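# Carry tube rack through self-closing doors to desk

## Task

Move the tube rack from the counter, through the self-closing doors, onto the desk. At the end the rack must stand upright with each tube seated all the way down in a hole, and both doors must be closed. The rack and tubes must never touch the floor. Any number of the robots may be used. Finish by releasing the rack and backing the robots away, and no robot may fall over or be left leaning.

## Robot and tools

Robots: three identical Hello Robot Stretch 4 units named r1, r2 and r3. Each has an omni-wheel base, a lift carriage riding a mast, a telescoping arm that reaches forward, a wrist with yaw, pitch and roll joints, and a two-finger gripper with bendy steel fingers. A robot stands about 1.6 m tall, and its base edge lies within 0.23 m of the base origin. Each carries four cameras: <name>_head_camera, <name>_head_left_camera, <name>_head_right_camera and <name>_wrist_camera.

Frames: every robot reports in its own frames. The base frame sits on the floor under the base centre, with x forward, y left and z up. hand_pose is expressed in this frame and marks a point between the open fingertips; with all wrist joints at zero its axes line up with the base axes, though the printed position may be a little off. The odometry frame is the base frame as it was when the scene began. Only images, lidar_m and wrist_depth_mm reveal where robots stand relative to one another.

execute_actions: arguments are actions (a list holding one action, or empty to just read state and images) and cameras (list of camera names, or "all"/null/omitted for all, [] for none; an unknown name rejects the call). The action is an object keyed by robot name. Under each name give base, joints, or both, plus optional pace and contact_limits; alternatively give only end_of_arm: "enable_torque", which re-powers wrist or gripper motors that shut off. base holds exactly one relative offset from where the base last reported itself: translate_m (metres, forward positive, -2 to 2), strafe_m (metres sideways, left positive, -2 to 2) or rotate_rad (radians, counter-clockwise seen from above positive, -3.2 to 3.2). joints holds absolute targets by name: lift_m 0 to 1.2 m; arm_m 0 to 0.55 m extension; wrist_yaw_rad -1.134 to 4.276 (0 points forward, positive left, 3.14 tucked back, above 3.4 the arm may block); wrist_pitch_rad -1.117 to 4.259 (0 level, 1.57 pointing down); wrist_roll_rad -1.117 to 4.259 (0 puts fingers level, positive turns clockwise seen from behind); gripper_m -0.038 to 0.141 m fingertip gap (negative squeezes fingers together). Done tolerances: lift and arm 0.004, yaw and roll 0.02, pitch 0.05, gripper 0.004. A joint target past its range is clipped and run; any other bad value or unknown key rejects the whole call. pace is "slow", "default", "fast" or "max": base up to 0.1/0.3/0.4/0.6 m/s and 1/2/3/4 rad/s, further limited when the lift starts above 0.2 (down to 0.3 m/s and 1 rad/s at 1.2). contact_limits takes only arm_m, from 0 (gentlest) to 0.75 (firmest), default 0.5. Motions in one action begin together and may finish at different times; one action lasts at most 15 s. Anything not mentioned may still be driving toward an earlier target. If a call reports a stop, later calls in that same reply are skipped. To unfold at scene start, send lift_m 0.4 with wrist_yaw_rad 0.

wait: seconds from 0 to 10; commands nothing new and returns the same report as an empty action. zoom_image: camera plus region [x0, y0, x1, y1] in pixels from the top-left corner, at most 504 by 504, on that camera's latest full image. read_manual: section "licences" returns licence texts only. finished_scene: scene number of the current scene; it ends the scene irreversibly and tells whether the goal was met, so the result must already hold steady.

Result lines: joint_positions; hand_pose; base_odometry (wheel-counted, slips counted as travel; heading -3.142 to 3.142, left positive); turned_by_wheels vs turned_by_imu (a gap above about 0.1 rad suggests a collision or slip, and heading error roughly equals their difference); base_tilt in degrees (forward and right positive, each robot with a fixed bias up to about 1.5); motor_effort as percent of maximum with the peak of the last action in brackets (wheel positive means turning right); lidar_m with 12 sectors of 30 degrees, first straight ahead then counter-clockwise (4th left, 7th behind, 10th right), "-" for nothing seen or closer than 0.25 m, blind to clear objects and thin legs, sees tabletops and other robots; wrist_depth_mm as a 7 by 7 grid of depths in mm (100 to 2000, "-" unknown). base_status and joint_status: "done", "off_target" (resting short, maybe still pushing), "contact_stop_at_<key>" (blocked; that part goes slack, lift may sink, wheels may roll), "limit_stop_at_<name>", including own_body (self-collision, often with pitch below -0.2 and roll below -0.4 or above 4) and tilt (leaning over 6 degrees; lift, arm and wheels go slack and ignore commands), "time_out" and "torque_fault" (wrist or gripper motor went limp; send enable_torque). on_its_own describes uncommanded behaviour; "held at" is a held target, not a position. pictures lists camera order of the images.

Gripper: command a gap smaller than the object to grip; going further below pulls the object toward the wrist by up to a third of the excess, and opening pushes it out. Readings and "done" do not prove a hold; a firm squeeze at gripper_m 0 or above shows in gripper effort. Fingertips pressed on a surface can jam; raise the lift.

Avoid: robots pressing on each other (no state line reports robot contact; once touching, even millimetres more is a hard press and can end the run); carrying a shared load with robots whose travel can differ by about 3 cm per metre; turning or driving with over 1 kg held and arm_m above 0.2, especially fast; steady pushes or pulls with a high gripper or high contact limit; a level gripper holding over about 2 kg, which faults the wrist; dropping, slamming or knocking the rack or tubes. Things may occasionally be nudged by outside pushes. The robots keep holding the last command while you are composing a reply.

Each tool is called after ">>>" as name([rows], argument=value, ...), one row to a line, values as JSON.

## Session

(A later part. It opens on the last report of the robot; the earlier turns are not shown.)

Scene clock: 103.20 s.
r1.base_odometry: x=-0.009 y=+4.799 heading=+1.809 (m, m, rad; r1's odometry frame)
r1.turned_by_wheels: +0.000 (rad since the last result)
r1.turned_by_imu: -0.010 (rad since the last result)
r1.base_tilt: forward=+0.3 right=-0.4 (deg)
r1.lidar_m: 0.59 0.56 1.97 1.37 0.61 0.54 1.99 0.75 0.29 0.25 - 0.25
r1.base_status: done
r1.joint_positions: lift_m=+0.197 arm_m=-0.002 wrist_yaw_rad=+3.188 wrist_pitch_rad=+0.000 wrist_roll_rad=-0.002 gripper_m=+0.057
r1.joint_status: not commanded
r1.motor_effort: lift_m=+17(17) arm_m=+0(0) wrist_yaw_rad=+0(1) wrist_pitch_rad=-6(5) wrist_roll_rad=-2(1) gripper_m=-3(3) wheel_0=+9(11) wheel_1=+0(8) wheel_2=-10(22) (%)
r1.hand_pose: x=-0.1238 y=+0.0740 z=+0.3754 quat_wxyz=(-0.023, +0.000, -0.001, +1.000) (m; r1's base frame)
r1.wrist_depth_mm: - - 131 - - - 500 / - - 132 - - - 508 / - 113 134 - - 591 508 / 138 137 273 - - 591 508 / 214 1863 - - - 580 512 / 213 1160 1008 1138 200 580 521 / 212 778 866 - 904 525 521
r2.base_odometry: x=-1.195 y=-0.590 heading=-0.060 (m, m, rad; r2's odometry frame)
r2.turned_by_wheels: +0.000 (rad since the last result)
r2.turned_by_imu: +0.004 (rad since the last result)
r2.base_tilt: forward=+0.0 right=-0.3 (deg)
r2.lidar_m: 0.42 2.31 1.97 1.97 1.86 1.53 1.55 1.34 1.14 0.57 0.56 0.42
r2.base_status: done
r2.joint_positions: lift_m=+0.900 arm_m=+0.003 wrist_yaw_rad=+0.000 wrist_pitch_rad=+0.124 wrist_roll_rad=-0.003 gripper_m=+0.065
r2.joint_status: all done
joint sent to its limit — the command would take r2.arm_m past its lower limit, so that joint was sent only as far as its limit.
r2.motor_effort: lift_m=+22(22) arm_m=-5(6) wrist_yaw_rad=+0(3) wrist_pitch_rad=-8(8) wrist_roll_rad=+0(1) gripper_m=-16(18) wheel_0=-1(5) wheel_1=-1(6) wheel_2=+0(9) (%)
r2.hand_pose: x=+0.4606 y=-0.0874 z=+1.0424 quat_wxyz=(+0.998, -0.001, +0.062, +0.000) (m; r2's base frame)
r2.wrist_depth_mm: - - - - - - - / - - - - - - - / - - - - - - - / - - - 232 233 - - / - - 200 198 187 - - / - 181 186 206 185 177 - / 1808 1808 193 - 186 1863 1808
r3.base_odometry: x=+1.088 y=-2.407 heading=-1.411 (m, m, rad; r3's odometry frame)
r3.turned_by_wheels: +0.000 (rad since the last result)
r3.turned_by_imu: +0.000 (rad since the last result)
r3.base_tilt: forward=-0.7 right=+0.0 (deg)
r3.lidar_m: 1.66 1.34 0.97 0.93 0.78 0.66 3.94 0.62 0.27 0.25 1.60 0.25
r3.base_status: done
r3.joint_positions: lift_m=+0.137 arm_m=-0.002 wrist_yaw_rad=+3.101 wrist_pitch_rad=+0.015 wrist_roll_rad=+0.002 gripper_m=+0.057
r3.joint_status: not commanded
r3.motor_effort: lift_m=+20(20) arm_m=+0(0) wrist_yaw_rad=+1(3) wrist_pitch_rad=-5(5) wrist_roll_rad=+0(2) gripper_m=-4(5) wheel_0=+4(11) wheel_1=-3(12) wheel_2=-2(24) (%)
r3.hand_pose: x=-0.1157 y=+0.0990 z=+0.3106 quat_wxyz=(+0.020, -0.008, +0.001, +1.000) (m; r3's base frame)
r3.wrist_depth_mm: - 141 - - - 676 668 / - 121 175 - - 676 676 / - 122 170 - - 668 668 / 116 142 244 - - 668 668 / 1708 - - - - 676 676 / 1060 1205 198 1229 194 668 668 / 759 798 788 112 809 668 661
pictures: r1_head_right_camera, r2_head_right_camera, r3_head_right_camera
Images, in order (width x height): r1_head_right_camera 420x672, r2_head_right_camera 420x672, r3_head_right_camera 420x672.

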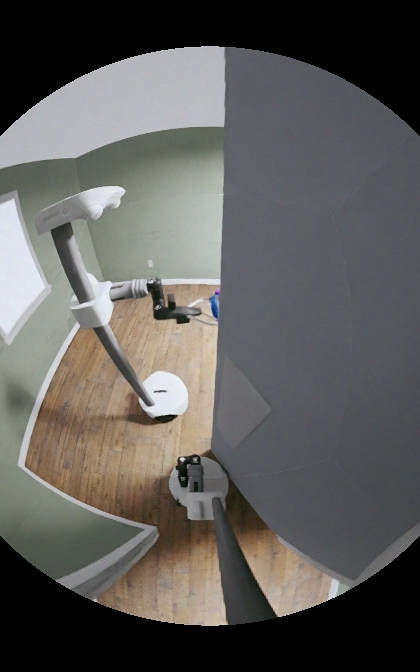

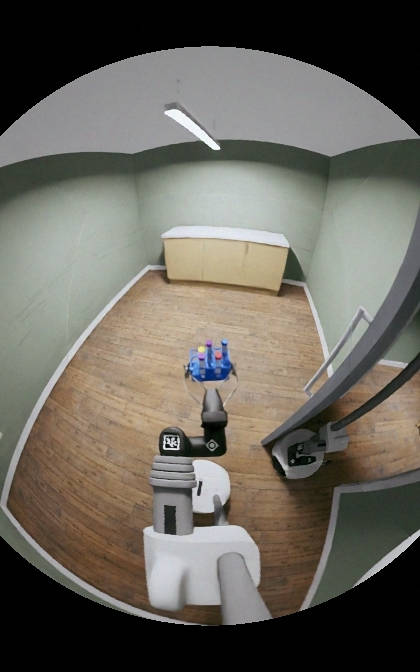

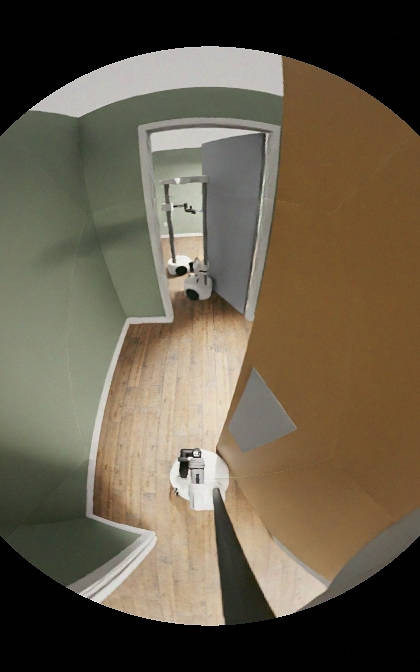

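>>> execute_actions([
  {"r1": {"base": {"rotate_rad": -0.75}, "pace": "slow"}, "r2": {"base": {"translate_m": -0.15}}, "r3": {"base": {"rotate_rad": -0.8}, "pace": "slow"}},
], cameras=[])

>>> execute_actions([
  {"r1": {"base": {"translate_m": 0.52}, "pace": "slow"}, "r3": {"base": {"translate_m": 0.41}, "pace": "slow"}},
], cameras=["r2_head_right_camera", "r3_head_right_camera", "r1_head_right_camera"])

Scene clock: 116.17 s.
r1.base_odometry: x=-0.009 y=+4.799 heading=+1.060 (m, m, rad; r1's odometry frame)
r1.turned_by_wheels: -0.749 (rad since the last result)
r1.turned_by_imu: -0.754 (rad since the last result)
r1.base_tilt: forward=+0.2 right=-0.2 (deg)
r1.lidar_m: 0.26 0.25 0.59 0.62 1.92 0.76 0.53 1.98 2.00 0.37 0.25 -
r1.base_status: done
r1.joint_positions: lift_m=+0.197 arm_m=-0.002 wrist_yaw_rad=+3.188 wrist_pitch_rad=+0.000 wrist_roll_rad=-0.002 gripper_m=+0.057
r1.joint_status: not commanded
r1.motor_effort: lift_m=+17(17) arm_m=+0(0) wrist_yaw_rad=+1(2) wrist_pitch_rad=-7(6) wrist_roll_rad=-1(1) gripper_m=-3(2) wheel_0=+10(14) wheel_1=+4(4) wheel_2=-1(9) (%)
r1.hand_pose: x=-0.1238 y=+0.0740 z=+0.3754 quat_wxyz=(-0.023, +0.000, -0.001, +1.000) (m; r1's base frame)
r1.wrist_depth_mm: - - 131 707 842 1098 1397 / - - 132 723 854 1078 1397 / - 113 134 723 866 1098 1430 / 139 136 273 732 878 1118 1499 / 214 - 788 741 891 1118 1499 / 214 1160 683 691 200 1078 1229 / 213 788 866 - 842 842 891
r2.base_odometry: x=-1.345 y=-0.581 heading=-0.061 (m, m, rad; r2's odometry frame)
r2.turned_by_wheels: +0.000 (rad since the last result)
r2.turned_by_imu: +0.001 (rad since the last result)
r2.base_tilt: forward=+0.0 right=-0.3 (deg)
r2.lidar_m: 0.41 2.35 2.02 1.98 1.64 1.39 1.39 1.28 1.11 0.64 0.59 0.44
r2.base_status: done
r2.joint_positions: lift_m=+0.900 arm_m=+0.003 wrist_yaw_rad=+0.000 wrist_pitch_rad=+0.124 wrist_roll_rad=-0.003 gripper_m=+0.065
r2.joint_status: not commanded
r2.motor_effort: lift_m=+22(22) arm_m=-5(5) wrist_yaw_rad=-1(1) wrist_pitch_rad=-8(9) wrist_roll_rad=-1(1) gripper_m=-15(16) wheel_0=-2(5) wheel_1=-1(4) wheel_2=-2(9) (%)
r2.hand_pose: x=+0.4606 y=-0.0874 z=+1.0424 quat_wxyz=(+0.998, -0.001, +0.062, +0.000) (m; r2's base frame)
r2.wrist_depth_mm: - - - - - - - / - - - - - - - / - - - - - - - / - - - 232 232 - - / - - 200 198 187 - - / - 181 186 207 185 178 - / 1808 1808 193 - 185 1756 1863
r3.base_odometry: x=+1.088 y=-2.406 heading=-2.211 (m, m, rad; r3's odometry frame)
r3.turned_by_wheels: -0.799 (rad since the last result)
r3.turned_by_imu: -0.803 (rad since the last result)
r3.base_tilt: forward=-0.8 right=+0.0 (deg)
r3.lidar_m: 0.25 0.26 1.68 1.09 0.93 0.93 0.67 0.72 3.83 0.38 0.25 -
r3.base_status: done
r3.joint_positions: lift_m=+0.137 arm_m=-0.002 wrist_yaw_rad=+3.101 wrist_pitch_rad=+0.015 wrist_roll_rad=+0.002 gripper_m=+0.057
r3.joint_status: not commanded
r3.motor_effort: lift_m=+20(21) arm_m=+0(1) wrist_yaw_rad=+1(2) wrist_pitch_rad=-5(6) wrist_roll_rad=-2(2) gripper_m=-1(2) wheel_0=+8(10) wheel_1=+3(4) wheel_2=-4(5) (%)
r3.hand_pose: x=-0.1157 y=+0.0990 z=+0.3106 quat_wxyz=(+0.020, -0.008, +0.001, +1.000) (m; r3's base frame)
r3.wrist_depth_mm: - 141 798 1025 1118 917 798 / - 121 175 1008 1098 917 809 / - 122 170 1008 1078 917 798 / 116 141 243 1008 1078 904 809 / 1708 - 778 1025 1078 931 798 / 1060 1182 199 991 193 917 809 / 778 798 778 112 809 750 768
pictures: none
No camera images: the call's "cameras" was empty. Leave "cameras" out to get every camera's image.

Scene clock: 122.63 s.
r1.base_odometry: x=+0.245 y=+5.252 heading=+1.060 (m, m, rad; r1's odometry frame)
r1.turned_by_wheels: +0.000 (rad since the last result)
r1.turned_by_imu: -0.007 (rad since the last result)
r1.base_tilt: forward=+0.2 right=-0.3 (deg)
r1.lidar_m: 2.33 2.25 2.29 0.38 0.55 1.44 1.07 2.14 0.36 0.25 1.86 1.89
r1.base_status: done
r1.joint_positions: lift_m=+0.197 arm_m=-0.002 wrist_yaw_rad=+3.188 wrist_pitch_rad=+0.000 wrist_roll_rad=-0.002 gripper_m=+0.057
r1.joint_status: not commanded
r1.motor_effort: lift_m=+17(17) arm_m=+0(0) wrist_yaw_rad=+2(1) wrist_pitch_rad=-7(6) wrist_roll_rad=-2(3) gripper_m=-4(3) wheel_0=+6(9) wheel_1=+3(7) wheel_2=-8(15) (%)
r1.hand_pose: x=-0.1238 y=+0.0740 z=+0.3754 quat_wxyz=(-0.023, +0.000, -0.001, +1.000) (m; r1's base frame)
r1.wrist_depth_mm: - - 132 1255 1397 1808 1983 / - - 132 1205 1430 1863 1983 / - 113 134 1205 1464 1863 1921 / 138 137 274 1255 1499 1921 1921 / 213 - - 1281 1499 1921 1863 / 213 1138 1008 1138 200 1281 1229 / 213 798 878 - 904 831 891
r2.base_odometry: x=-1.345 y=-0.581 heading=-0.061 (m, m, rad; r2's odometry frame)
r2.turned_by_wheels: +0.000 (rad since the last result)
r2.turned_by_imu: +0.002 (rad since the last result)
r2.base_tilt: forward=+0.0 right=-0.2 (deg)
r2.lidar_m: 0.41 2.36 2.01 2.00 1.62 1.40 1.40 1.29 1.11 1.10 0.76 0.43
r2.base_status: not commanded
r2.joint_positions: lift_m=+0.900 arm_m=+0.003 wrist_yaw_rad=+0.000 wrist_pitch_rad=+0.124 wrist_roll_rad=-0.003 gripper_m=+0.065
r2.joint_status: not commanded
r2.motor_effort: lift_m=+21(21) arm_m=-6(5) wrist_yaw_rad=+0(2) wrist_pitch_rad=-9(9) wrist_roll_rad=-1(1) gripper_m=-21(15) wheel_0=-2(2) wheel_1=+0(1) wheel_2=-2(2) (%)
r2.hand_pose: x=+0.4606 y=-0.0874 z=+1.0424 quat_wxyz=(+0.998, -0.001, +0.062, +0.000) (m; r2's base frame)
r2.wrist_depth_mm: - - - - - - 627 / - - - - - - 640 / - - - - - - 654 / - - - 231 233 - 668 / - - 200 198 187 - 683 / - 180 186 206 185 178 691 / 1863 1756 193 - 185 1708 699
r3.base_odometry: x=+0.843 y=-2.735 heading=-2.210 (m, m, rad; r3's odometry frame)
r3.turned_by_wheels: +0.000 (rad since the last result)
r3.turned_by_imu: +0.000 (rad since the last result)
r3.base_tilt: forward=-0.7 right=+0.0 (deg)
r3.lidar_m: 0.99 1.38 1.49 1.39 1.21 1.22 1.06 4.14 0.39 0.25 0.25 0.25
r3.base_status: done
r3.joint_positions: lift_m=+0.137 arm_m=-0.002 wrist_yaw_rad=+3.101 wrist_pitch_rad=+0.015 wrist_roll_rad=+0.002 gripper_m=+0.057
r3.joint_status: not commanded
r3.motor_effort: lift_m=+20(20) arm_m=+0(0) wrist_yaw_rad=+1(0) wrist_pitch_rad=-4(6) wrist_roll_rad=-3(2) gripper_m=+2(6) wheel_0=+5(7) wheel_1=+1(8) wheel_2=-4(12) (%)
r3.hand_pose: x=-0.1157 y=+0.0990 z=+0.3106 quat_wxyz=(+0.020, -0.008, +0.001, +1.000) (m; r3's base frame)
r3.wrist_depth_mm: - 141 1160 1464 1430 1160 1042 / - 121 175 1430 1397 1182 1042 / - 122 170 1397 1430 1182 1042 / 116 142 244 1430 1430 1182 1042 / 1708 - 1229 1430 1397 1160 1042 / 1078 1205 199 1205 193 1118 1008 / 768 788 809 112 809 750 809
pictures: r1_head_right_camera, r2_head_right_camera, r3_head_right_camera
Images, in order (width x height): r1_head_right_camera 420x672, r2_head_right_camera 420x672, r3_head_right_camera 420x672.

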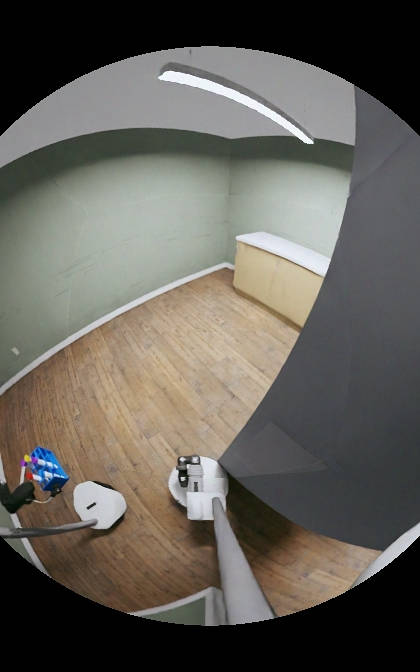

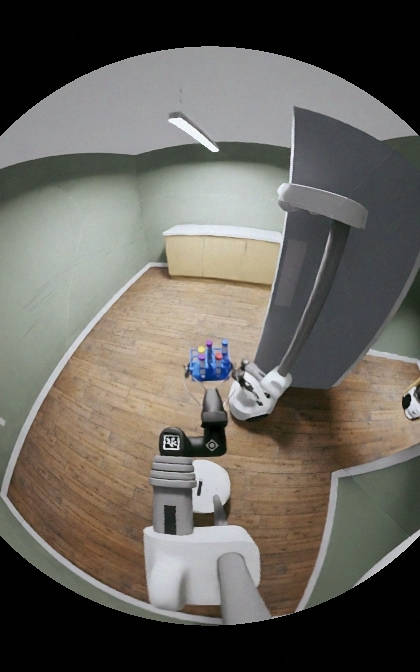

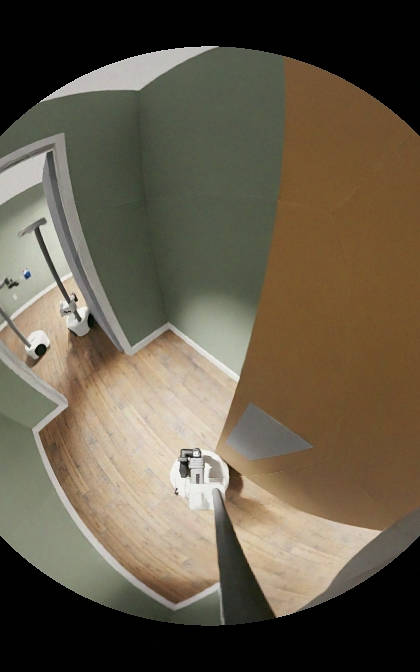

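>>> execute_actions([
  {"r2": {"base": {"rotate_rad": -1.41}, "pace": "slow"}},
], cameras=["r2_head_camera", "r2_head_left_camera"])

Scene clock: 132.43 s.
r1.base_odometry: x=+0.245 y=+5.252 heading=+1.060 (m, m, rad; r1's odometry frame)
r1.turned_by_wheels: +0.000 (rad since the last result)
r1.turned_by_imu: -0.002 (rad since the last result)
r1.base_tilt: forward=+0.3 right=-0.3 (deg)
r1.lidar_m: 2.33 2.27 2.29 0.65 0.62 0.65 1.04 2.13 0.37 0.25 1.86 1.88
r1.base_status: not commanded
r1.joint_positions: lift_m=+0.197 arm_m=-0.002 wrist_yaw_rad=+3.188 wrist_pitch_rad=+0.000 wrist_roll_rad=-0.002 gripper_m=+0.057
r1.joint_status: not commanded
r1.motor_effort: lift_m=+17(17) arm_m=+0(0) wrist_yaw_rad=+1(1) wrist_pitch_rad=-6(5) wrist_roll_rad=+1(1) gripper_m=-3(4) wheel_0=+6(6) wheel_1=+3(3) wheel_2=-8(8) (%)
r1.hand_pose: x=-0.1238 y=+0.0740 z=+0.3754 quat_wxyz=(-0.023, +0.000, -0.001, +1.000) (m; r1's base frame)
r1.wrist_depth_mm: - - 131 1205 1464 1863 1921 / - - 132 1205 1464 1921 1983 / - 113 134 1182 1464 1863 1983 / 139 136 272 1255 1499 1921 1983 / 214 1983 - 1308 1499 1863 1921 / 213 1138 1008 1118 201 1229 1229 / 213 788 866 - 904 831 878
r2.base_odometry: x=-1.345 y=-0.581 heading=-1.470 (m, m, rad; r2's odometry frame)
r2.turned_by_wheels: -1.410 (rad since the last result)
r2.turned_by_imu: -1.400 (rad since the last result)
r2.base_tilt: forward=+0.0 right=-0.3 (deg)
r2.lidar_m: 0.40 0.63 0.62 2.71 2.18 2.00 2.06 1.50 1.39 1.44 1.19 0.42
r2.base_status: done
r2.joint_positions: lift_m=+0.900 arm_m=+0.003 wrist_yaw_rad=+0.000 wrist_pitch_rad=+0.124 wrist_roll_rad=-0.003 gripper_m=+0.065
r2.joint_status: not commanded
r2.motor_effort: lift_m=+22(22) arm_m=-5(5) wrist_yaw_rad=-2(1) wrist_pitch_rad=-8(9) wrist_roll_rad=+0(0) gripper_m=-17(18) wheel_0=+3(4) wheel_1=+0(7) wheel_2=+1(4) (%)
r2.hand_pose: x=+0.4606 y=-0.0874 z=+1.0424 quat_wxyz=(+0.998, -0.001, +0.062, +0.000) (m; r2's base frame)
r2.wrist_depth_mm: 931 1138 - - - 750 683 / 917 1182 - - - 750 699 / 960 1160 - - 820 759 715 / 946 1182 - 233 230 778 715 / 946 1182 200 198 187 788 732 / 960 180 186 207 186 177 750 / 976 1182 193 - 185 831 750
r3.base_odometry: x=+0.843 y=-2.735 heading=-2.210 (m, m, rad; r3's odometry frame)
r3.turned_by_wheels: +0.000 (rad since the last result)
r3.turned_by_imu: +0.001 (rad since the last result)
r3.base_tilt: forward=-0.7 right=+0.0 (deg)
r3.lidar_m: 1.01 1.40 1.50 1.43 1.22 1.22 1.06 4.13 0.42 0.25 0.25 0.25
r3.base_status: not commanded
r3.joint_positions: lift_m=+0.137 arm_m=-0.002 wrist_yaw_rad=+3.101 wrist_pitch_rad=+0.015 wrist_roll_rad=+0.002 gripper_m=+0.057
r3.joint_status: not commanded
r3.motor_effort: lift_m=+20(20) arm_m=+0(1) wrist_yaw_rad=+2(1) wrist_pitch_rad=-6(5) wrist_roll_rad=-2(2) gripper_m=-1(1) wheel_0=+5(5) wheel_1=+1(1) wheel_2=-4(4) (%)
r3.hand_pose: x=-0.1157 y=+0.0990 z=+0.3106 quat_wxyz=(+0.020, -0.008, +0.001, +1.000) (m; r3's base frame)
r3.wrist_depth_mm: - 141 1160 1397 1464 1182 1042 / - 121 175 1397 1397 1182 1025 / - 122 170 1430 1397 1138 1042 / 116 142 244 1397 1397 1182 1042 / 1661 - 1229 1397 1397 1205 1042 / 1078 1205 198 1205 194 1118 1008 / 768 798 809 112 798 741 820
pictures: r2_head_camera, r2_head_left_camera
Images, in order (width x height): r2_head_camera 420x560, r2_head_left_camera 420x672.

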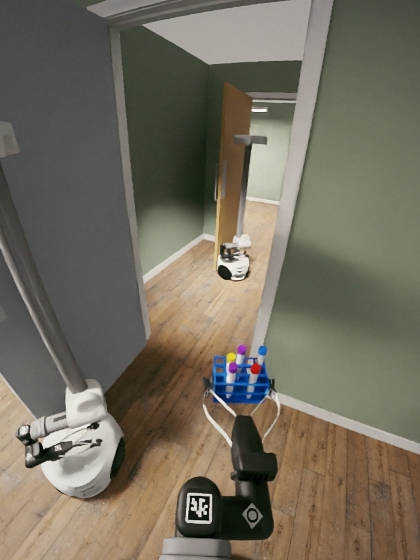

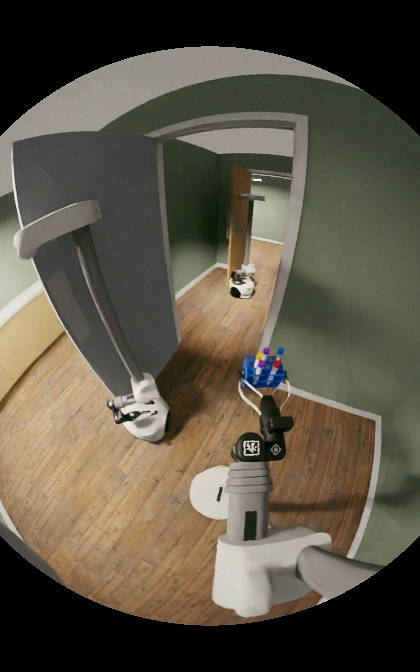

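>>> execute_actions([
  {"r2": {"base": {"rotate_rad": 0.07}}},
], cameras=[])

>>> execute_actions([
  {"r2": {"base": {"translate_m": 1.3}}},
], cameras=[])

>>> execute_actions([
  {"r2": {"base": {"rotate_rad": -0.8}, "pace": "slow"}},
], cameras=["r2_head_camera", "r2_head_left_camera"])

Scene clock: 137.97 s.
r1.base_odometry: x=+0.245 y=+5.252 heading=+1.060 (m, m, rad; r1's odometry frame)
r1.turned_by_wheels: +0.000 (rad since the last result)
r1.turned_by_imu: -0.002 (rad since the last result)
r1.base_tilt: forward=+0.3 right=-0.3 (deg)
r1.lidar_m: 2.33 2.26 2.31 0.66 0.63 0.60 1.05 2.13 0.36 0.25 1.87 1.90
r1.base_status: not commanded
r1.joint_positions: lift_m=+0.197 arm_m=-0.002 wrist_yaw_rad=+3.188 wrist_pitch_rad=+0.000 wrist_roll_rad=-0.002 gripper_m=+0.057
r1.joint_status: not commanded
r1.motor_effort: lift_m=+17(17) arm_m=+0(0) wrist_yaw_rad=+2(2) wrist_pitch_rad=-5(8) wrist_roll_rad=-4(1) gripper_m=-2(2) wheel_0=+6(6) wheel_1=+3(3) wheel_2=-8(8) (%)
r1.hand_pose: x=-0.1238 y=+0.0740 z=+0.3754 quat_wxyz=(-0.023, +0.000, -0.001, +1.000) (m; r1's base frame)
r1.wrist_depth_mm: - - 131 1229 1464 1808 1983 / - - 132 1205 1464 1863 1921 / - 113 134 1229 1499 1921 1983 / 139 136 274 1281 1499 1863 1983 / 213 1983 - 1281 1499 1808 1863 / 213 1138 991 1118 200 1255 1255 / 211 788 866 - 904 831 878
r2.base_odometry: x=-1.345 y=-0.581 heading=-1.401 (m, m, rad; r2's odometry frame)
r2.turned_by_wheels: +0.070 (rad since the last result)
r2.turned_by_imu: +0.070 (rad since the last result)
r2.base_tilt: forward=+0.0 right=-0.2 (deg)
r2.lidar_m: 0.41 0.62 0.63 2.74 2.12 2.00 2.06 1.49 1.36 1.47 1.17 0.40
r2.base_status: done
r2.joint_positions: lift_m=+0.900 arm_m=+0.003 wrist_yaw_rad=+0.000 wrist_pitch_rad=+0.124 wrist_roll_rad=-0.003 gripper_m=+0.065
r2.joint_status: not commanded
r2.motor_effort: lift_m=+22(22) arm_m=-5(5) wrist_yaw_rad=-2(2) wrist_pitch_rad=-8(8) wrist_roll_rad=-1(0) gripper_m=-16(18) wheel_0=-2(4) wheel_1=-1(4) wheel_2=-2(4) (%)
r2.hand_pose: x=+0.4606 y=-0.0874 z=+1.0424 quat_wxyz=(+0.998, -0.001, +0.062, +0.000) (m; r2's base frame)
r2.wrist_depth_mm: 866 1060 - - - 741 691 / 878 1042 - - - 759 691 / 891 1098 - - - 778 707 / 891 1098 - 232 234 788 715 / 904 1098 200 198 187 778 732 / 904 181 186 206 186 177 741 / 917 1160 193 - 186 831 750
r3.base_odometry: x=+0.843 y=-2.735 heading=-2.210 (m, m, rad; r3's odometry frame)
r3.turned_by_wheels: +0.000 (rad since the last result)
r3.turned_by_imu: +0.000 (rad since the last result)
r3.base_tilt: forward=-0.7 right=+0.0 (deg)
r3.lidar_m: 1.00 1.36 1.51 1.41 1.20 1.22 1.07 4.10 0.41 0.25 0.25 0.25
r3.base_status: not commanded
r3.joint_positions: lift_m=+0.137 arm_m=-0.002 wrist_yaw_rad=+3.101 wrist_pitch_rad=+0.015 wrist_roll_rad=+0.002 gripper_m=+0.057
r3.joint_status: not commanded
r3.motor_effort: lift_m=+20(20) arm_m=+0(0) wrist_yaw_rad=+1(1) wrist_pitch_rad=-6(6) wrist_roll_rad=-2(2) gripper_m=-2(6) wheel_0=+5(5) wheel_1=+0(0) wheel_2=-4(4) (%)
r3.hand_pose: x=-0.1157 y=+0.0990 z=+0.3106 quat_wxyz=(+0.020, -0.008, +0.001, +1.000) (m; r3's base frame)
r3.wrist_depth_mm: - 141 1205 1397 1366 1205 1025 / - 121 175 1397 1430 1182 1025 / - 122 170 1430 1464 1182 1025 / 116 141 244 1397 1397 1205 1042 / 1661 - 1229 1397 1397 1205 1025 / 1078 1182 198 1229 194 1138 1008 / 768 809 820 112 798 732 831
pictures: none
No camera images: the call's "cameras" was empty. Leave "cameras" out to get every camera's image.

Scene clock: 143.77 s.
r1.base_odometry: x=+0.245 y=+5.252 heading=+1.060 (m, m, rad; r1's odometry frame)
r1.turned_by_wheels: +0.000 (rad since the last result)
r1.turned_by_imu: -0.002 (rad since the last result)
r1.base_tilt: forward=+0.5 right=-0.3 (deg)
r1.lidar_m: 2.34 2.26 2.29 2.43 2.21 1.45 0.77 0.71 0.36 0.25 1.86 1.88
r1.base_status: not commanded
r1.joint_positions: lift_m=+0.197 arm_m=-0.002 wrist_yaw_rad=+3.188 wrist_pitch_rad=+0.000 wrist_roll_rad=-0.002 gripper_m=+0.057
r1.joint_status: not commanded
r1.motor_effort: lift_m=+17(17) arm_m=+0(0) wrist_yaw_rad=+1(2) wrist_pitch_rad=-7(5) wrist_roll_rad=+0(0) gripper_m=-2(3) wheel_0=+6(6) wheel_1=+3(3) wheel_2=-8(8) (%)
r1.hand_pose: x=-0.1238 y=+0.0740 z=+0.3754 quat_wxyz=(-0.023, +0.000, -0.001, +1.000) (m; r1's base frame)
r1.wrist_depth_mm: - - 131 1229 1464 1808 - / - - 132 1229 1430 1863 1983 / - 113 134 1205 1499 1863 1983 / 139 136 273 1255 1499 1983 1983 / 214 991 1025 1281 1499 1808 1921 / 213 778 831 1118 200 1229 1205 / 213 788 866 - 904 854 891
r2.base_odometry: x=-1.125 y=-1.862 heading=-1.401 (m, m, rad; r2's odometry frame)
r2.turned_by_wheels: +0.000 (rad since the last result)
r2.turned_by_imu: +0.000 (rad since the last result)
r2.base_tilt: forward=+0.0 right=-0.3 (deg)
r2.lidar_m: 0.40 1.14 0.43 0.44 0.58 0.70 3.09 2.16 0.38 0.42 1.36 0.44
r2.base_status: done
r2.joint_positions: lift_m=+0.900 arm_m=+0.003 wrist_yaw_rad=+0.000 wrist_pitch_rad=+0.124 wrist_roll_rad=-0.003 gripper_m=+0.065
r2.joint_status: not commanded
r2.motor_effort: lift_m=+21(21) arm_m=-5(5) wrist_yaw_rad=-1(2) wrist_pitch_rad=-9(9) wrist_roll_rad=+0(0) gripper_m=-17(18) wheel_0=+1(3) wheel_1=-1(6) wheel_2=+0(11) (%)
r2.hand_pose: x=+0.4606 y=-0.0874 z=+1.0425 quat_wxyz=(+0.998, -0.001, +0.062, +0.000) (m; r2's base frame)
r2.wrist_depth_mm: 917 1118 1464 - 1397 - - / 917 1118 1464 - 1499 - - / 931 1118 1430 - 1229 - - / 931 1160 1430 230 232 - - / 946 1160 200 198 187 - - / 960 180 186 207 186 177 - / 991 1182 194 - 186 1708 1756
r3.base_odometry: x=+0.843 y=-2.735 heading=-2.210 (m, m, rad; r3's odometry frame)
r3.turned_by_wheels: +0.000 (rad since the last result)
r3.turned_by_imu: +0.001 (rad since the last result)
r3.base_tilt: forward=-0.7 right=+0.0 (deg)
r3.lidar_m: 1.02 1.34 0.98 1.41 1.22 1.21 1.05 4.07 0.42 0.25 0.26 0.25
r3.base_status: not commanded
r3.joint_positions: lift_m=+0.137 arm_m=-0.002 wrist_yaw_rad=+3.101 wrist_pitch_rad=+0.015 wrist_roll_rad=+0.002 gripper_m=+0.057
r3.joint_status: not commanded
r3.motor_effort: lift_m=+20(20) arm_m=+0(0) wrist_yaw_rad=+0(1) wrist_pitch_rad=-6(6) wrist_roll_rad=-3(2) gripper_m=-2(2) wheel_0=+5(5) wheel_1=+1(0) wheel_2=-4(4) (%)
r3.hand_pose: x=-0.1157 y=+0.0990 z=+0.3106 quat_wxyz=(+0.020, -0.008, +0.001, +1.000) (m; r3's base frame)
r3.wrist_depth_mm: - 141 1138 1464 1397 1182 1060 / - 121 175 1430 1430 1182 1042 / - 123 169 1430 1397 1182 1025 / 116 141 244 1430 1397 1205 1042 / 1661 - 1255 1397 1397 1182 1042 / 1078 1182 198 1229 194 1118 1025 / 778 798 798 112 798 750 820
pictures: none
No camera images: the call's "cameras" was empty. Leave "cameras" out to get every camera's image.

Scene clock: 145.83 s.
r1.base_odometry: x=+0.245 y=+5.252 heading=+1.060 (m, m, rad; r1's odometry frame)
r1.turned_by_wheels: +0.000 (rad since the last result)
r1.turned_by_imu: -0.001 (rad since the last result)
r1.base_tilt: forward=+0.3 right=-0.3 (deg)
r1.lidar_m: 2.34 2.26 2.29 2.45 2.23 1.43 0.80 0.70 0.36 0.25 1.87 1.90
r1.base_status: not commanded
r1.joint_positions: lift_m=+0.197 arm_m=-0.002 wrist_yaw_rad=+3.188 wrist_pitch_rad=+0.000 wrist_roll_rad=-0.002 gripper_m=+0.057
r1.joint_status: not commanded
r1.motor_effort: lift_m=+17(17) arm_m=+0(0) wrist_yaw_rad=+2(1) wrist_pitch_rad=-5(6) wrist_roll_rad=-1(0) gripper_m=-3(2) wheel_0=+6(6) wheel_1=+3(3) wheel_2=-8(8) (%)
r1.hand_pose: x=-0.1238 y=+0.0740 z=+0.3754 quat_wxyz=(-0.023, +0.000, -0.001, +1.000) (m; r1's base frame)
r1.wrist_depth_mm: - - 131 1229 1464 1921 1983 / - - 132 1205 1464 1808 1983 / - 113 134 1205 1499 1863 1983 / 139 136 273 1255 1499 1863 1983 / 213 991 904 1281 1464 1863 1921 / 213 788 831 1138 200 1255 1229 / 213 788 854 - 891 842 878
r2.base_odometry: x=-1.125 y=-1.862 heading=-2.200 (m, m, rad; r2's odometry frame)
r2.turned_by_wheels: -0.799 (rad since the last result)
r2.turned_by_imu: -0.794 (rad since the last result)
r2.base_tilt: forward=+0.0 right=-0.2 (deg)
r2.lidar_m: 0.41 1.25 1.30 0.48 0.43 0.48 0.71 0.80 2.45 0.42 0.39 0.44
r2.base_status: done
r2.joint_positions: lift_m=+0.900 arm_m=+0.003 wrist_yaw_rad=+0.000 wrist_pitch_rad=+0.124 wrist_roll_rad=-0.003 gripper_m=+0.065
r2.joint_status: not commanded
r2.motor_effort: lift_m=+21(21) arm_m=-6(5) wrist_yaw_rad=-1(1) wrist_pitch_rad=-8(9) wrist_roll_rad=+0(1) gripper_m=-18(19) wheel_0=+3(6) wheel_1=+2(6) wheel_2=+2(7) (%)
r2.hand_pose: x=+0.4606 y=-0.0874 z=+1.0425 quat_wxyz=(+0.998, -0.001, +0.062, +0.000) (m; r2's base frame)
r2.wrist_depth_mm: 1098 - - - 1499 1042 854 / 1281 - - - 1576 1078 854 / 1308 - - - 1397 1098 878 / 1336 - - 231 232 1118 878 / 1308 - 200 197 187 1098 842 / 1366 180 185 206 186 178 842 / 1229 1464 194 - 185 1138 866
r3.base_odometry: x=+0.843 y=-2.735 heading=-2.210 (m, m, rad; r3's odometry frame)
r3.turned_by_wheels: +0.000 (rad since the last result)
r3.turned_by_imu: +0.000 (rad since the last result)
r3.base_tilt: forward=-0.6 right=+0.0 (deg)
r3.lidar_m: 1.00 1.38 1.06 1.39 1.23 1.24 1.10 4.09 0.43 0.25 0.26 0.26
r3.base_status: not commanded
r3.joint_positions: lift_m=+0.137 arm_m=-0.002 wrist_yaw_rad=+3.101 wrist_pitch_rad=+0.015 wrist_roll_rad=+0.002 gripper_m=+0.057
r3.joint_status: not commanded
r3.motor_effort: lift_m=+20(20) arm_m=+0(0) wrist_yaw_rad=+1(1) wrist_pitch_rad=-7(5) wrist_roll_rad=-3(0) gripper_m=-2(5) wheel_0=+5(4) wheel_1=+0(1) wheel_2=-4(4) (%)
r3.hand_pose: x=-0.1157 y=+0.0990 z=+0.3106 quat_wxyz=(+0.020, -0.008, +0.001, +1.000) (m; r3's base frame)
r3.wrist_depth_mm: - 141 1182 1430 1430 1182 1042 / - 121 175 1397 1430 1182 1042 / - 122 170 1397 1430 1205 1042 / 116 141 243 1430 1397 1182 1042 / 1708 - 1281 1464 1397 1182 1042 / 1078 1182 199 1205 194 1118 1008 / 768 798 820 113 809 741 820
pictures: r2_head_camera, r2_head_left_camera
Images, in order (width x height): r2_head_camera 420x560, r2_head_left_camera 420x672.

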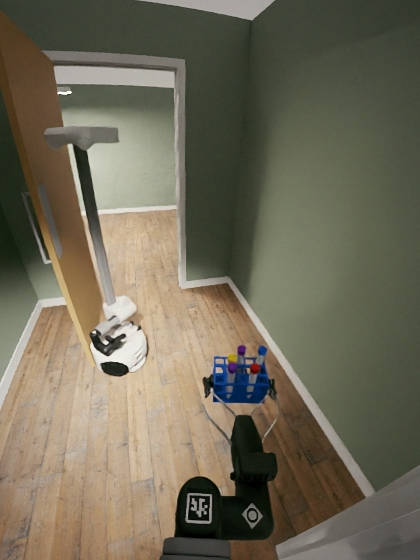

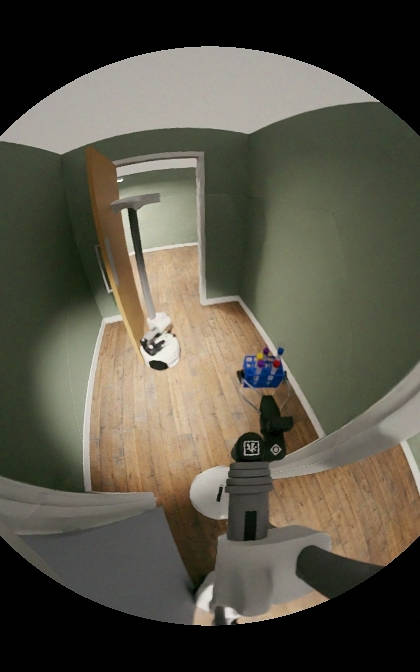

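>>> execute_actions([
  {"r2": {"base": {"translate_m": 1.4}}, "r1": {"base": {"translate_m": 0.45}, "pace": "slow"}},
], cameras=[])

>>> execute_actions([
  {"r2": {"base": {"rotate_rad": 0.68}, "pace": "slow"}},
], cameras=["r2_head_camera", "r2_head_left_camera", "r3_head_left_camera"])

Scene clock: 167.43 s.
r1.base_odometry: x=+0.464 y=+5.645 heading=+1.060 (m, m, rad; r1's odometry frame)
r1.turned_by_wheels: +0.000 (rad since the last result)
r1.turned_by_imu: -0.006 (rad since the last result)
r1.base_tilt: forward=+0.3 right=-0.3 (deg)
r1.lidar_m: 2.10 1.91 1.95 2.42 2.48 2.06 0.51 0.68 1.21 1.52 1.57 1.60
r1.base_status: done
r1.joint_positions: lift_m=+0.197 arm_m=-0.002 wrist_yaw_rad=+3.188 wrist_pitch_rad=+0.000 wrist_roll_rad=-0.002 gripper_m=+0.057
r1.joint_status: not commanded
r1.motor_effort: lift_m=+17(17) arm_m=+0(0) wrist_yaw_rad=+1(1) wrist_pitch_rad=-9(5) wrist_roll_rad=-2(1) gripper_m=-4(2) wheel_0=+2(4) wheel_1=+3(5) wheel_2=-2(8) (%)
r1.hand_pose: x=-0.1238 y=+0.0740 z=+0.3754 quat_wxyz=(-0.023, +0.000, -0.001, +1.000) (m; r1's base frame)
r1.wrist_depth_mm: - - 131 691 1983 - - / - - 132 668 - - - / - 113 134 661 1983 - - / 138 136 273 699 - - - / 213 931 768 707 1921 - - / 213 931 723 676 200 1255 1255 / 213 798 809 - 904 842 891
r2.base_odometry: x=-1.949 y=-2.994 heading=-2.200 (m, m, rad; r2's odometry frame)
r2.turned_by_wheels: +0.000 (rad since the last result)
r2.turned_by_imu: +0.001 (rad since the last result)
r2.base_tilt: forward=+0.0 right=-0.2 (deg)
r2.lidar_m: 0.41 0.93 1.09 0.47 0.50 1.56 1.63 1.22 0.67 0.54 0.53 0.43
r2.base_status: done
r2.joint_positions: lift_m=+0.900 arm_m=+0.003 wrist_yaw_rad=+0.000 wrist_pitch_rad=+0.124 wrist_roll_rad=-0.003 gripper_m=+0.065
r2.joint_status: not commanded
r2.motor_effort: lift_m=+21(21) arm_m=-5(5) wrist_yaw_rad=-2(1) wrist_pitch_rad=-8(8) wrist_roll_rad=-2(1) gripper_m=-19(19) wheel_0=+0(7) wheel_1=+1(4) wheel_2=+2(9) (%)
r2.hand_pose: x=+0.4606 y=-0.0874 z=+1.0425 quat_wxyz=(+0.998, -0.001, +0.062, +0.000) (m; r2's base frame)
r2.wrist_depth_mm: - 676 732 778 732 508 399 / - 699 732 798 732 512 407 / - 699 759 798 676 525 413 / - 723 750 232 233 525 413 / - 741 200 198 187 504 415 / - 180 185 207 185 177 418 / 1808 750 193 - 185 539 402
r3.base_odometry: x=+0.843 y=-2.735 heading=-2.210 (m, m, rad; r3's odometry frame)
r3.turned_by_wheels: +0.000 (rad since the last result)
r3.turned_by_imu: +0.001 (rad since the last result)
r3.base_tilt: forward=-0.7 right=+0.1 (deg)
r3.lidar_m: 0.99 1.39 1.50 1.43 0.47 0.50 1.07 4.12 0.44 0.25 0.25 0.25
r3.base_status: not commanded
r3.joint_positions: lift_m=+0.137 arm_m=-0.002 wrist_yaw_rad=+3.101 wrist_pitch_rad=+0.015 wrist_roll_rad=+0.002 gripper_m=+0.057
r3.joint_status: not commanded
r3.motor_effort: lift_m=+20(20) arm_m=+0(0) wrist_yaw_rad=+1(2) wrist_pitch_rad=-5(6) wrist_roll_rad=+0(3) gripper_m=-2(3) wheel_0=+5(5) wheel_1=+1(0) wheel_2=-4(4) (%)
r3.hand_pose: x=-0.1157 y=+0.0990 z=+0.3106 quat_wxyz=(+0.020, -0.008, +0.001, +1.000) (m; r3's base frame)
r3.wrist_depth_mm: - 141 1182 1397 1430 1205 1042 / - 121 176 1430 1397 1182 1042 / - 123 169 1430 1430 1182 1025 / 116 141 243 1397 1397 1182 1025 / 1708 - 1229 1464 1366 1205 1042 / 1078 1182 198 1205 194 991 500 / 768 798 809 112 809 484 427
pictures: none
No camera images: the call's "cameras" was empty. Leave "cameras" out to get every camera's image.

Scene clock: 169.37 s.
r1.base_odometry: x=+0.464 y=+5.645 heading=+1.060 (m, m, rad; r1's odometry frame)
r1.turned_by_wheels: +0.000 (rad since the last result)
r1.turned_by_imu: -0.001 (rad since the last result)
r1.base_tilt: forward=+0.2 right=-0.3 (deg)
r1.lidar_m: 2.09 1.90 1.92 2.44 2.48 2.08 0.88 0.99 1.20 1.51 1.57 1.60
r1.base_status: not commanded
r1.joint_positions: lift_m=+0.197 arm_m=-0.002 wrist_yaw_rad=+3.188 wrist_pitch_rad=+0.000 wrist_roll_rad=-0.002 gripper_m=+0.057
r1.joint_status: not commanded
r1.motor_effort: lift_m=+17(17) arm_m=+0(0) wrist_yaw_rad=+1(1) wrist_pitch_rad=-5(7) wrist_roll_rad=-1(1) gripper_m=-1(3) wheel_0=+2(2) wheel_1=+3(3) wheel_2=-2(2) (%)
r1.hand_pose: x=-0.1238 y=+0.0740 z=+0.3754 quat_wxyz=(-0.023, +0.000, -0.001, +1.000) (m; r1's base frame)
r1.wrist_depth_mm: - - 131 1060 1921 - - / - - 132 1060 1983 - - / - 113 134 1060 1983 - - / 139 136 273 1098 1983 - - / 213 1098 1098 1078 1921 - - / 214 1118 1008 1118 200 1229 1229 / 213 788 866 - 904 842 891
r2.base_odometry: x=-1.949 y=-2.994 heading=-1.520 (m, m, rad; r2's odometry frame)
r2.turned_by_wheels: +0.680 (rad since the last result)
r2.turned_by_imu: +0.676 (rad since the last result)
r2.base_tilt: forward=+0.0 right=-0.3 (deg)
r2.lidar_m: 0.40 0.59 0.47 0.59 1.56 1.22 0.95 0.60 0.53 0.55 0.66 0.44
r2.base_status: done
r2.joint_positions: lift_m=+0.900 arm_m=+0.003 wrist_yaw_rad=+0.000 wrist_pitch_rad=+0.124 wrist_roll_rad=-0.003 gripper_m=+0.065
r2.joint_status: not commanded
r2.motor_effort: lift_m=+21(21) arm_m=-5(5) wrist_yaw_rad=-1(2) wrist_pitch_rad=-8(9) wrist_roll_rad=-1(1) gripper_m=-20(20) wheel_0=-3(7) wheel_1=+0(5) wheel_2=-2(6) (%)
r2.hand_pose: x=+0.4606 y=-0.0874 z=+1.0425 quat_wxyz=(+0.998, -0.001, +0.062, +0.000) (m; r2's base frame)
r2.wrist_depth_mm: 854 - - - - 621 580 / 854 - - - - 640 597 / 842 1138 - - - 640 609 / 854 1118 - 234 233 668 615 / 878 1160 200 198 187 668 627 / 854 180 185 207 185 177 640 / 891 1160 193 - 185 691 640
r3.base_odometry: x=+0.843 y=-2.735 heading=-2.210 (m, m, rad; r3's odometry frame)
r3.turned_by_wheels: +0.000 (rad since the last result)
r3.turned_by_imu: +0.000 (rad since the last result)
r3.base_tilt: forward=-0.7 right=+0.0 (deg)
r3.lidar_m: 1.02 1.38 1.48 1.41 0.47 0.51 0.61 4.13 0.43 0.25 0.26 0.25
r3.base_status: not commanded
r3.joint_positions: lift_m=+0.137 arm_m=-0.002 wrist_yaw_rad=+3.101 wrist_pitch_rad=+0.015 wrist_roll_rad=+0.002 gripper_m=+0.057
r3.joint_status: not commanded
r3.motor_effort: lift_m=+20(20) arm_m=+0(0) wrist_yaw_rad=+1(0) wrist_pitch_rad=-5(6) wrist_roll_rad=-2(2) gripper_m=+0(3) wheel_0=+5(5) wheel_1=+1(1) wheel_2=-4(4) (%)
r3.hand_pose: x=-0.1157 y=+0.0990 z=+0.3106 quat_wxyz=(+0.020, -0.008, +0.001, +1.000) (m; r3's base frame)
r3.wrist_depth_mm: - 141 1138 1430 1397 1205 1025 / - 121 176 1430 1430 1182 1060 / - 122 170 1430 1397 1205 1025 / 116 141 243 1464 1430 1205 1042 / 1661 - 1281 1430 1366 1182 1008 / 1078 1229 198 1205 193 640 500 / 778 798 798 112 788 504 421
pictures: r2_head_camera, r2_head_left_camera, r3_head_left_camera
Images, in order (width x height): r2_head_camera 420x560, r2_head_left_camera 420x672, r3_head_left_camera 420x672.

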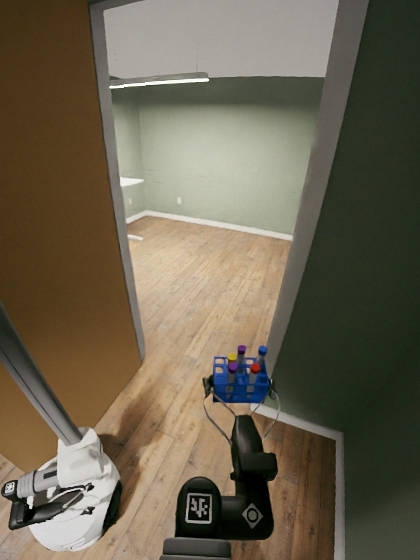

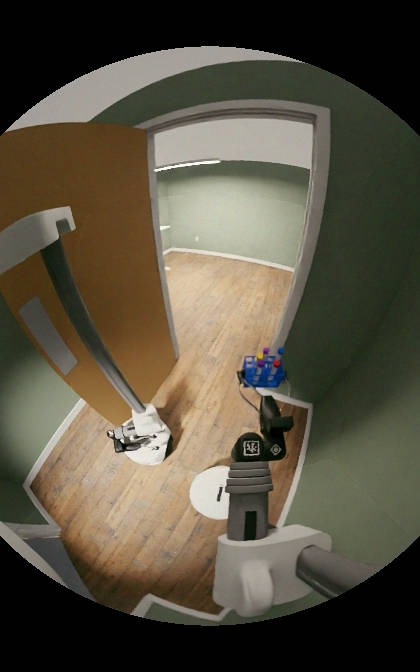

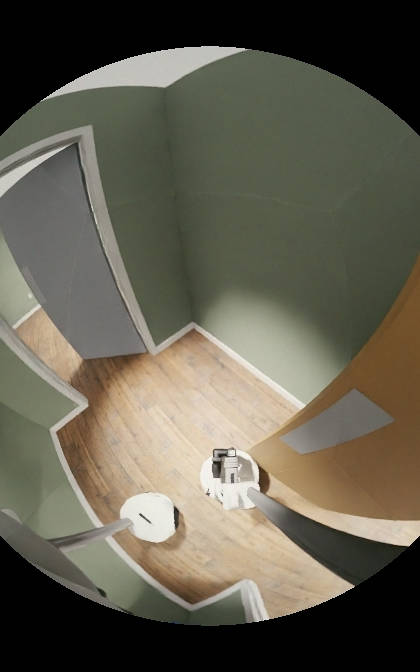

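>>> execute_actions([
  {"r2": {"base": {"rotate_rad": 0.07}}},
], cameras=[])

>>> execute_actions([
  {"r2": {"base": {"translate_m": 1.8}}},
], cameras=[])

>>> execute_actions([
  {"r2": {"base": {"rotate_rad": 0.85}, "pace": "slow"}, "r3": {"base": {"strafe_m": 0.45}}},
], cameras=["r2_head_camera", "r2_wrist_camera", "r3_head_right_camera"])

Scene clock: 175.53 s.
r1.base_odometry: x=+0.464 y=+5.645 heading=+1.060 (m, m, rad; r1's odometry frame)
r1.turned_by_wheels: +0.000 (rad since the last result)
r1.turned_by_imu: -0.002 (rad since the last result)
r1.base_tilt: forward=+0.2 right=-0.3 (deg)
r1.lidar_m: 2.10 1.92 1.93 2.40 2.46 2.08 1.33 1.18 1.21 1.51 1.57 1.62
r1.base_status: not commanded
r1.joint_positions: lift_m=+0.197 arm_m=-0.002 wrist_yaw_rad=+3.188 wrist_pitch_rad=+0.000 wrist_roll_rad=-0.002 gripper_m=+0.057
r1.joint_status: not commanded
r1.motor_effort: lift_m=+17(17) arm_m=+0(0) wrist_yaw_rad=+2(1) wrist_pitch_rad=-7(6) wrist_roll_rad=+1(4) gripper_m=-3(3) wheel_0=+2(2) wheel_1=+3(3) wheel_2=-2(2) (%)
r1.hand_pose: x=-0.1238 y=+0.0740 z=+0.3754 quat_wxyz=(-0.023, +0.000, -0.001, +1.000) (m; r1's base frame)
r1.wrist_depth_mm: - - 132 1618 1983 - - / - - 132 1618 1921 - - / - 113 134 1661 1983 - - / 138 136 273 1661 1983 - - / 213 1255 1397 1661 1921 - - / 213 1160 1008 1118 200 1255 1229 / 213 809 878 - 904 842 891
r2.base_odometry: x=-1.949 y=-2.994 heading=-1.451 (m, m, rad; r2's odometry frame)
r2.turned_by_wheels: +0.070 (rad since the last result)
r2.turned_by_imu: +0.071 (rad since the last result)
r2.base_tilt: forward=+0.0 right=-0.2 (deg)
r2.lidar_m: 0.42 0.50 0.49 1.56 1.40 1.22 0.88 0.59 0.53 0.55 0.70 0.44
r2.base_status: done
r2.joint_positions: lift_m=+0.900 arm_m=+0.003 wrist_yaw_rad=+0.000 wrist_pitch_rad=+0.124 wrist_roll_rad=-0.003 gripper_m=+0.065
r2.joint_status: not commanded
r2.motor_effort: lift_m=+21(21) arm_m=-5(5) wrist_yaw_rad=-1(2) wrist_pitch_rad=-10(8) wrist_roll_rad=+0(1) gripper_m=-16(21) wheel_0=-3(5) wheel_1=+0(4) wheel_2=-1(5) (%)
r2.hand_pose: x=+0.4607 y=-0.0873 z=+1.0425 quat_wxyz=(+0.998, -0.001, +0.062, +0.000) (m; r2's base frame)
r2.wrist_depth_mm: 798 991 - - - 647 585 / 788 991 - - - 627 580 / 809 1008 - - - 634 597 / 798 991 - 233 232 647 609 / 798 1008 200 198 186 654 615 / 809 180 186 207 186 178 621 / 831 1025 193 - 185 699 634
r3.base_odometry: x=+0.843 y=-2.735 heading=-2.210 (m, m, rad; r3's odometry frame)
r3.turned_by_wheels: +0.000 (rad since the last result)
r3.turned_by_imu: +0.001 (rad since the last result)
r3.base_tilt: forward=-0.7 right=+0.0 (deg)
r3.lidar_m: 0.97 1.38 1.40 1.40 0.47 0.52 0.58 4.11 0.45 0.25 0.25 0.25
r3.base_status: not commanded
r3.joint_positions: lift_m=+0.137 arm_m=-0.002 wrist_yaw_rad=+3.101 wrist_pitch_rad=+0.015 wrist_roll_rad=+0.002 gripper_m=+0.057
r3.joint_status: not commanded
r3.motor_effort: lift_m=+20(20) arm_m=+0(0) wrist_yaw_rad=+3(2) wrist_pitch_rad=-6(6) wrist_roll_rad=-1(2) gripper_m=-3(6) wheel_0=+5(5) wheel_1=+0(1) wheel_2=-4(4) (%)
r3.hand_pose: x=-0.1157 y=+0.0990 z=+0.3106 quat_wxyz=(+0.020, -0.008, +0.001, +1.000) (m; r3's base frame)
r3.wrist_depth_mm: - 141 1160 1397 1430 1182 1008 / - 121 176 1430 1397 1182 1025 / - 122 169 1397 1397 1182 1042 / 116 141 243 1430 1430 1160 1042 / 1708 - 1255 1397 1397 1182 1060 / 1078 1205 199 1205 194 640 504 / 778 798 809 112 809 500 430
pictures: none
No camera images: the call's "cameras" was empty. Leave "cameras" out to get every camera's image.

Scene clock: 183.03 s.
r1.base_odometry: x=+0.464 y=+5.645 heading=+1.060 (m, m, rad; r1's odometry frame)
r1.turned_by_wheels: +0.000 (rad since the last result)
r1.turned_by_imu: -0.003 (rad since the last result)
r1.base_tilt: forward=+0.3 right=-0.3 (deg)
r1.lidar_m: 2.10 1.91 1.94 2.40 2.47 2.08 1.31 1.19 1.21 1.50 1.59 1.62
r1.base_status: not commanded
r1.joint_positions: lift_m=+0.197 arm_m=-0.002 wrist_yaw_rad=+3.188 wrist_pitch_rad=+0.000 wrist_roll_rad=-0.002 gripper_m=+0.057
r1.joint_status: not commanded
r1.motor_effort: lift_m=+17(17) arm_m=+0(0) wrist_yaw_rad=+1(1) wrist_pitch_rad=-6(5) wrist_roll_rad=+1(0) gripper_m=-3(3) wheel_0=+2(2) wheel_1=+3(3) wheel_2=-2(2) (%)
r1.hand_pose: x=-0.1238 y=+0.0740 z=+0.3754 quat_wxyz=(-0.023, +0.000, -0.001, +1.000) (m; r1's base frame)
r1.wrist_depth_mm: - - 131 1576 1983 - - / - - 132 1576 1983 - - / - 113 134 1618 1983 - - / 139 137 273 1661 - - - / 213 1255 1366 1618 1983 - - / 213 1182 1008 1118 200 1255 1229 / 213 798 891 - 904 842 878
r2.base_odometry: x=-1.733 y=-4.781 heading=-1.451 (m, m, rad; r2's odometry frame)
r2.turned_by_wheels: +0.000 (rad since the last result)
r2.turned_by_imu: +0.000 (rad since the last result)
r2.base_tilt: forward=+0.0 right=-0.3 (deg)
r2.lidar_m: 0.40 1.75 1.63 0.87 0.56 0.56 2.07 0.88 1.51 2.36 2.76 0.40
r2.base_status: done
r2.joint_positions: lift_m=+0.900 arm_m=+0.003 wrist_yaw_rad=+0.000 wrist_pitch_rad=+0.124 wrist_roll_rad=-0.003 gripper_m=+0.065
r2.joint_status: not commanded
r2.motor_effort: lift_m=+21(21) arm_m=-5(5) wrist_yaw_rad=-2(2) wrist_pitch_rad=-8(8) wrist_roll_rad=-1(1) gripper_m=-20(18) wheel_0=+1(5) wheel_1=+1(4) wheel_2=+0(9) (%)
r2.hand_pose: x=+0.4606 y=-0.0874 z=+1.0425 quat_wxyz=(+0.998, -0.001, +0.062, +0.000) (m; r2's base frame)
r2.wrist_depth_mm: - - - - - - 1863 / - - - - - - 1863 / - - - - - - 1921 / - - - 233 233 - 1983 / - - 199 199 198 - 1983 / - 181 186 205 185 178 - / 1863 1756 193 - 185 1808 1808
r3.base_odometry: x=+0.843 y=-2.735 heading=-2.210 (m, m, rad; r3's odometry frame)
r3.turned_by_wheels: +0.000 (rad since the last result)
r3.turned_by_imu: +0.001 (rad since the last result)
r3.base_tilt: forward=-0.7 right=+0.0 (deg)
r3.lidar_m: 1.00 1.39 1.42 1.43 1.24 1.21 1.08 1.29 0.44 0.25 0.25 0.25
r3.base_status: not commanded
r3.joint_positions: lift_m=+0.137 arm_m=-0.002 wrist_yaw_rad=+3.101 wrist_pitch_rad=+0.015 wrist_roll_rad=+0.002 gripper_m=+0.057
r3.joint_status: not commanded
r3.motor_effort: lift_m=+20(20) arm_m=-1(0) wrist_yaw_rad=+1(2) wrist_pitch_rad=-6(4) wrist_roll_rad=-2(1) gripper_m=-5(4) wheel_0=+5(5) wheel_1=+1(1) wheel_2=-4(4) (%)
r3.hand_pose: x=-0.1157 y=+0.0990 z=+0.3106 quat_wxyz=(+0.020, -0.008, +0.001, +1.000) (m; r3's base frame)
r3.wrist_depth_mm: - 141 1182 1397 1430 1182 1025 / - 121 176 1397 1397 1205 1060 / - 122 169 1430 1430 1229 1025 / 116 141 244 1430 1430 1205 1025 / 1661 - 1255 1397 1397 1229 1025 / 1078 1205 199 1229 193 1138 1025 / 759 798 809 112 809 750 809
pictures: none
No camera images: the call's "cameras" was empty. Leave "cameras" out to get every camera's image.

Scene clock: 185.87 s.
r1.base_odometry: x=+0.464 y=+5.645 heading=+1.060 (m, m, rad; r1's odometry frame)
r1.turned_by_wheels: +0.000 (rad since the last result)
r1.turned_by_imu: -0.001 (rad since the last result)
r1.base_tilt: forward=+0.4 right=-0.4 (deg)
r1.lidar_m: 2.09 1.92 1.94 2.41 2.48 2.05 1.33 1.18 1.23 1.52 1.58 1.60
r1.base_status: not commanded
r1.joint_positions: lift_m=+0.197 arm_m=-0.002 wrist_yaw_rad=+3.188 wrist_pitch_rad=+0.000 wrist_roll_rad=-0.002 gripper_m=+0.057
r1.joint_status: not commanded
r1.motor_effort: lift_m=+17(17) arm_m=+1(0) wrist_yaw_rad=+2(1) wrist_pitch_rad=-6(6) wrist_roll_rad=+1(1) gripper_m=-2(2) wheel_0=+2(2) wheel_1=+3(3) wheel_2=-2(2) (%)
r1.hand_pose: x=-0.1238 y=+0.0740 z=+0.3754 quat_wxyz=(-0.023, +0.000, -0.001, +1.000) (m; r1's base frame)
r1.wrist_depth_mm: - - 131 1618 1921 - - / - - 132 1618 1921 - - / - 113 134 1618 - - - / 139 136 273 1661 1983 - - / 214 1255 1397 1708 1863 - - / 213 1138 991 1118 200 1229 1229 / 212 788 878 - 904 831 878
r2.base_odometry: x=-1.733 y=-4.781 heading=-0.601 (m, m, rad; r2's odometry frame)
r2.turned_by_wheels: +0.849 (rad since the last result)
r2.turned_by_imu: +0.845 (rad since the last result)
r2.base_tilt: forward=+0.0 right=-0.3 (deg)
r2.lidar_m: 0.41 1.16 0.63 0.57 0.87 0.86 1.02 2.31 2.64 2.59 2.59 0.42
r2.base_status: done
r2.joint_positions: lift_m=+0.900 arm_m=+0.003 wrist_yaw_rad=+0.000 wrist_pitch_rad=+0.124 wrist_roll_rad=-0.003 gripper_m=+0.065
r2.joint_status: not commanded
r2.motor_effort: lift_m=+21(21) arm_m=-5(5) wrist_yaw_rad=-1(2) wrist_pitch_rad=-8(8) wrist_roll_rad=-1(0) gripper_m=-18(17) wheel_0=-3(6) wheel_1=-2(5) wheel_2=-3(4) (%)
r2.hand_pose: x=+0.4606 y=-0.0874 z=+1.0425 quat_wxyz=(+0.998, -0.001, +0.062, +0.000) (m; r2's base frame)
r2.wrist_depth_mm: 1618 1921 - - - - - / 1537 1983 - - - - - / 1576 - - - - - - / 1499 - 1708 232 233 - - / 1499 - 200 198 187 - - / 1499 181 186 206 186 177 - / 1499 1808 193 - 185 1756 1808
r3.base_odometry: x=+1.205 y=-3.004 heading=-2.210 (m, m, rad; r3's odometry frame)
r3.turned_by_wheels: +0.000 (rad since the last result)
r3.turned_by_imu: +0.002 (rad since the last result)
r3.base_tilt: forward=-0.7 right=+0.0 (deg)
r3.lidar_m: 1.20 1.12 1.06 1.07 0.90 0.90 1.07 1.21 0.38 1.35 1.15 1.14
r3.base_status: done
r3.joint_positions: lift_m=+0.137 arm_m=-0.002 wrist_yaw_rad=+3.101 wrist_pitch_rad=+0.015 wrist_roll_rad=+0.002 gripper_m=+0.057
r3.joint_status: not commanded
r3.motor_effort: lift_m=+20(20) arm_m=+0(0) wrist_yaw_rad=+2(2) wrist_pitch_rad=-6(5) wrist_roll_rad=-2(2) gripper_m=-4(5) wheel_0=+2(9) wheel_1=-1(9) wheel_2=+1(3) (%)
r3.hand_pose: x=-0.1157 y=+0.0990 z=+0.3106 quat_wxyz=(+0.020, -0.008, +0.001, +1.000) (m; r3's base frame)
r3.wrist_depth_mm: - 141 1499 1308 1042 866 778 / - 121 175 1308 1042 891 778 / - 122 169 1336 1060 891 778 / 116 141 243 1308 1042 891 778 / 1182 1255 1430 1308 1025 878 778 / 1078 1205 198 1182 194 866 768 / 750 809 809 112 809 759 750
pictures: r2_head_camera, r2_wrist_camera, r3_head_right_camera
Images, in order (width x height): r2_head_camera 420x560, r2_wrist_camera 616x392, r3_head_right_camera 420x672.

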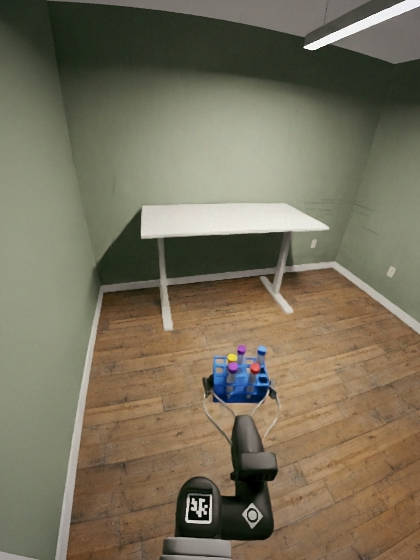

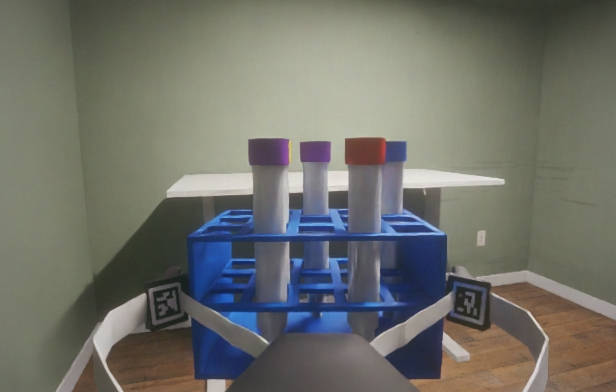

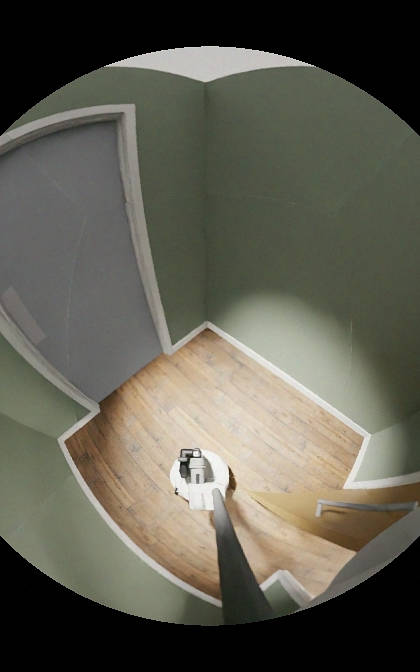

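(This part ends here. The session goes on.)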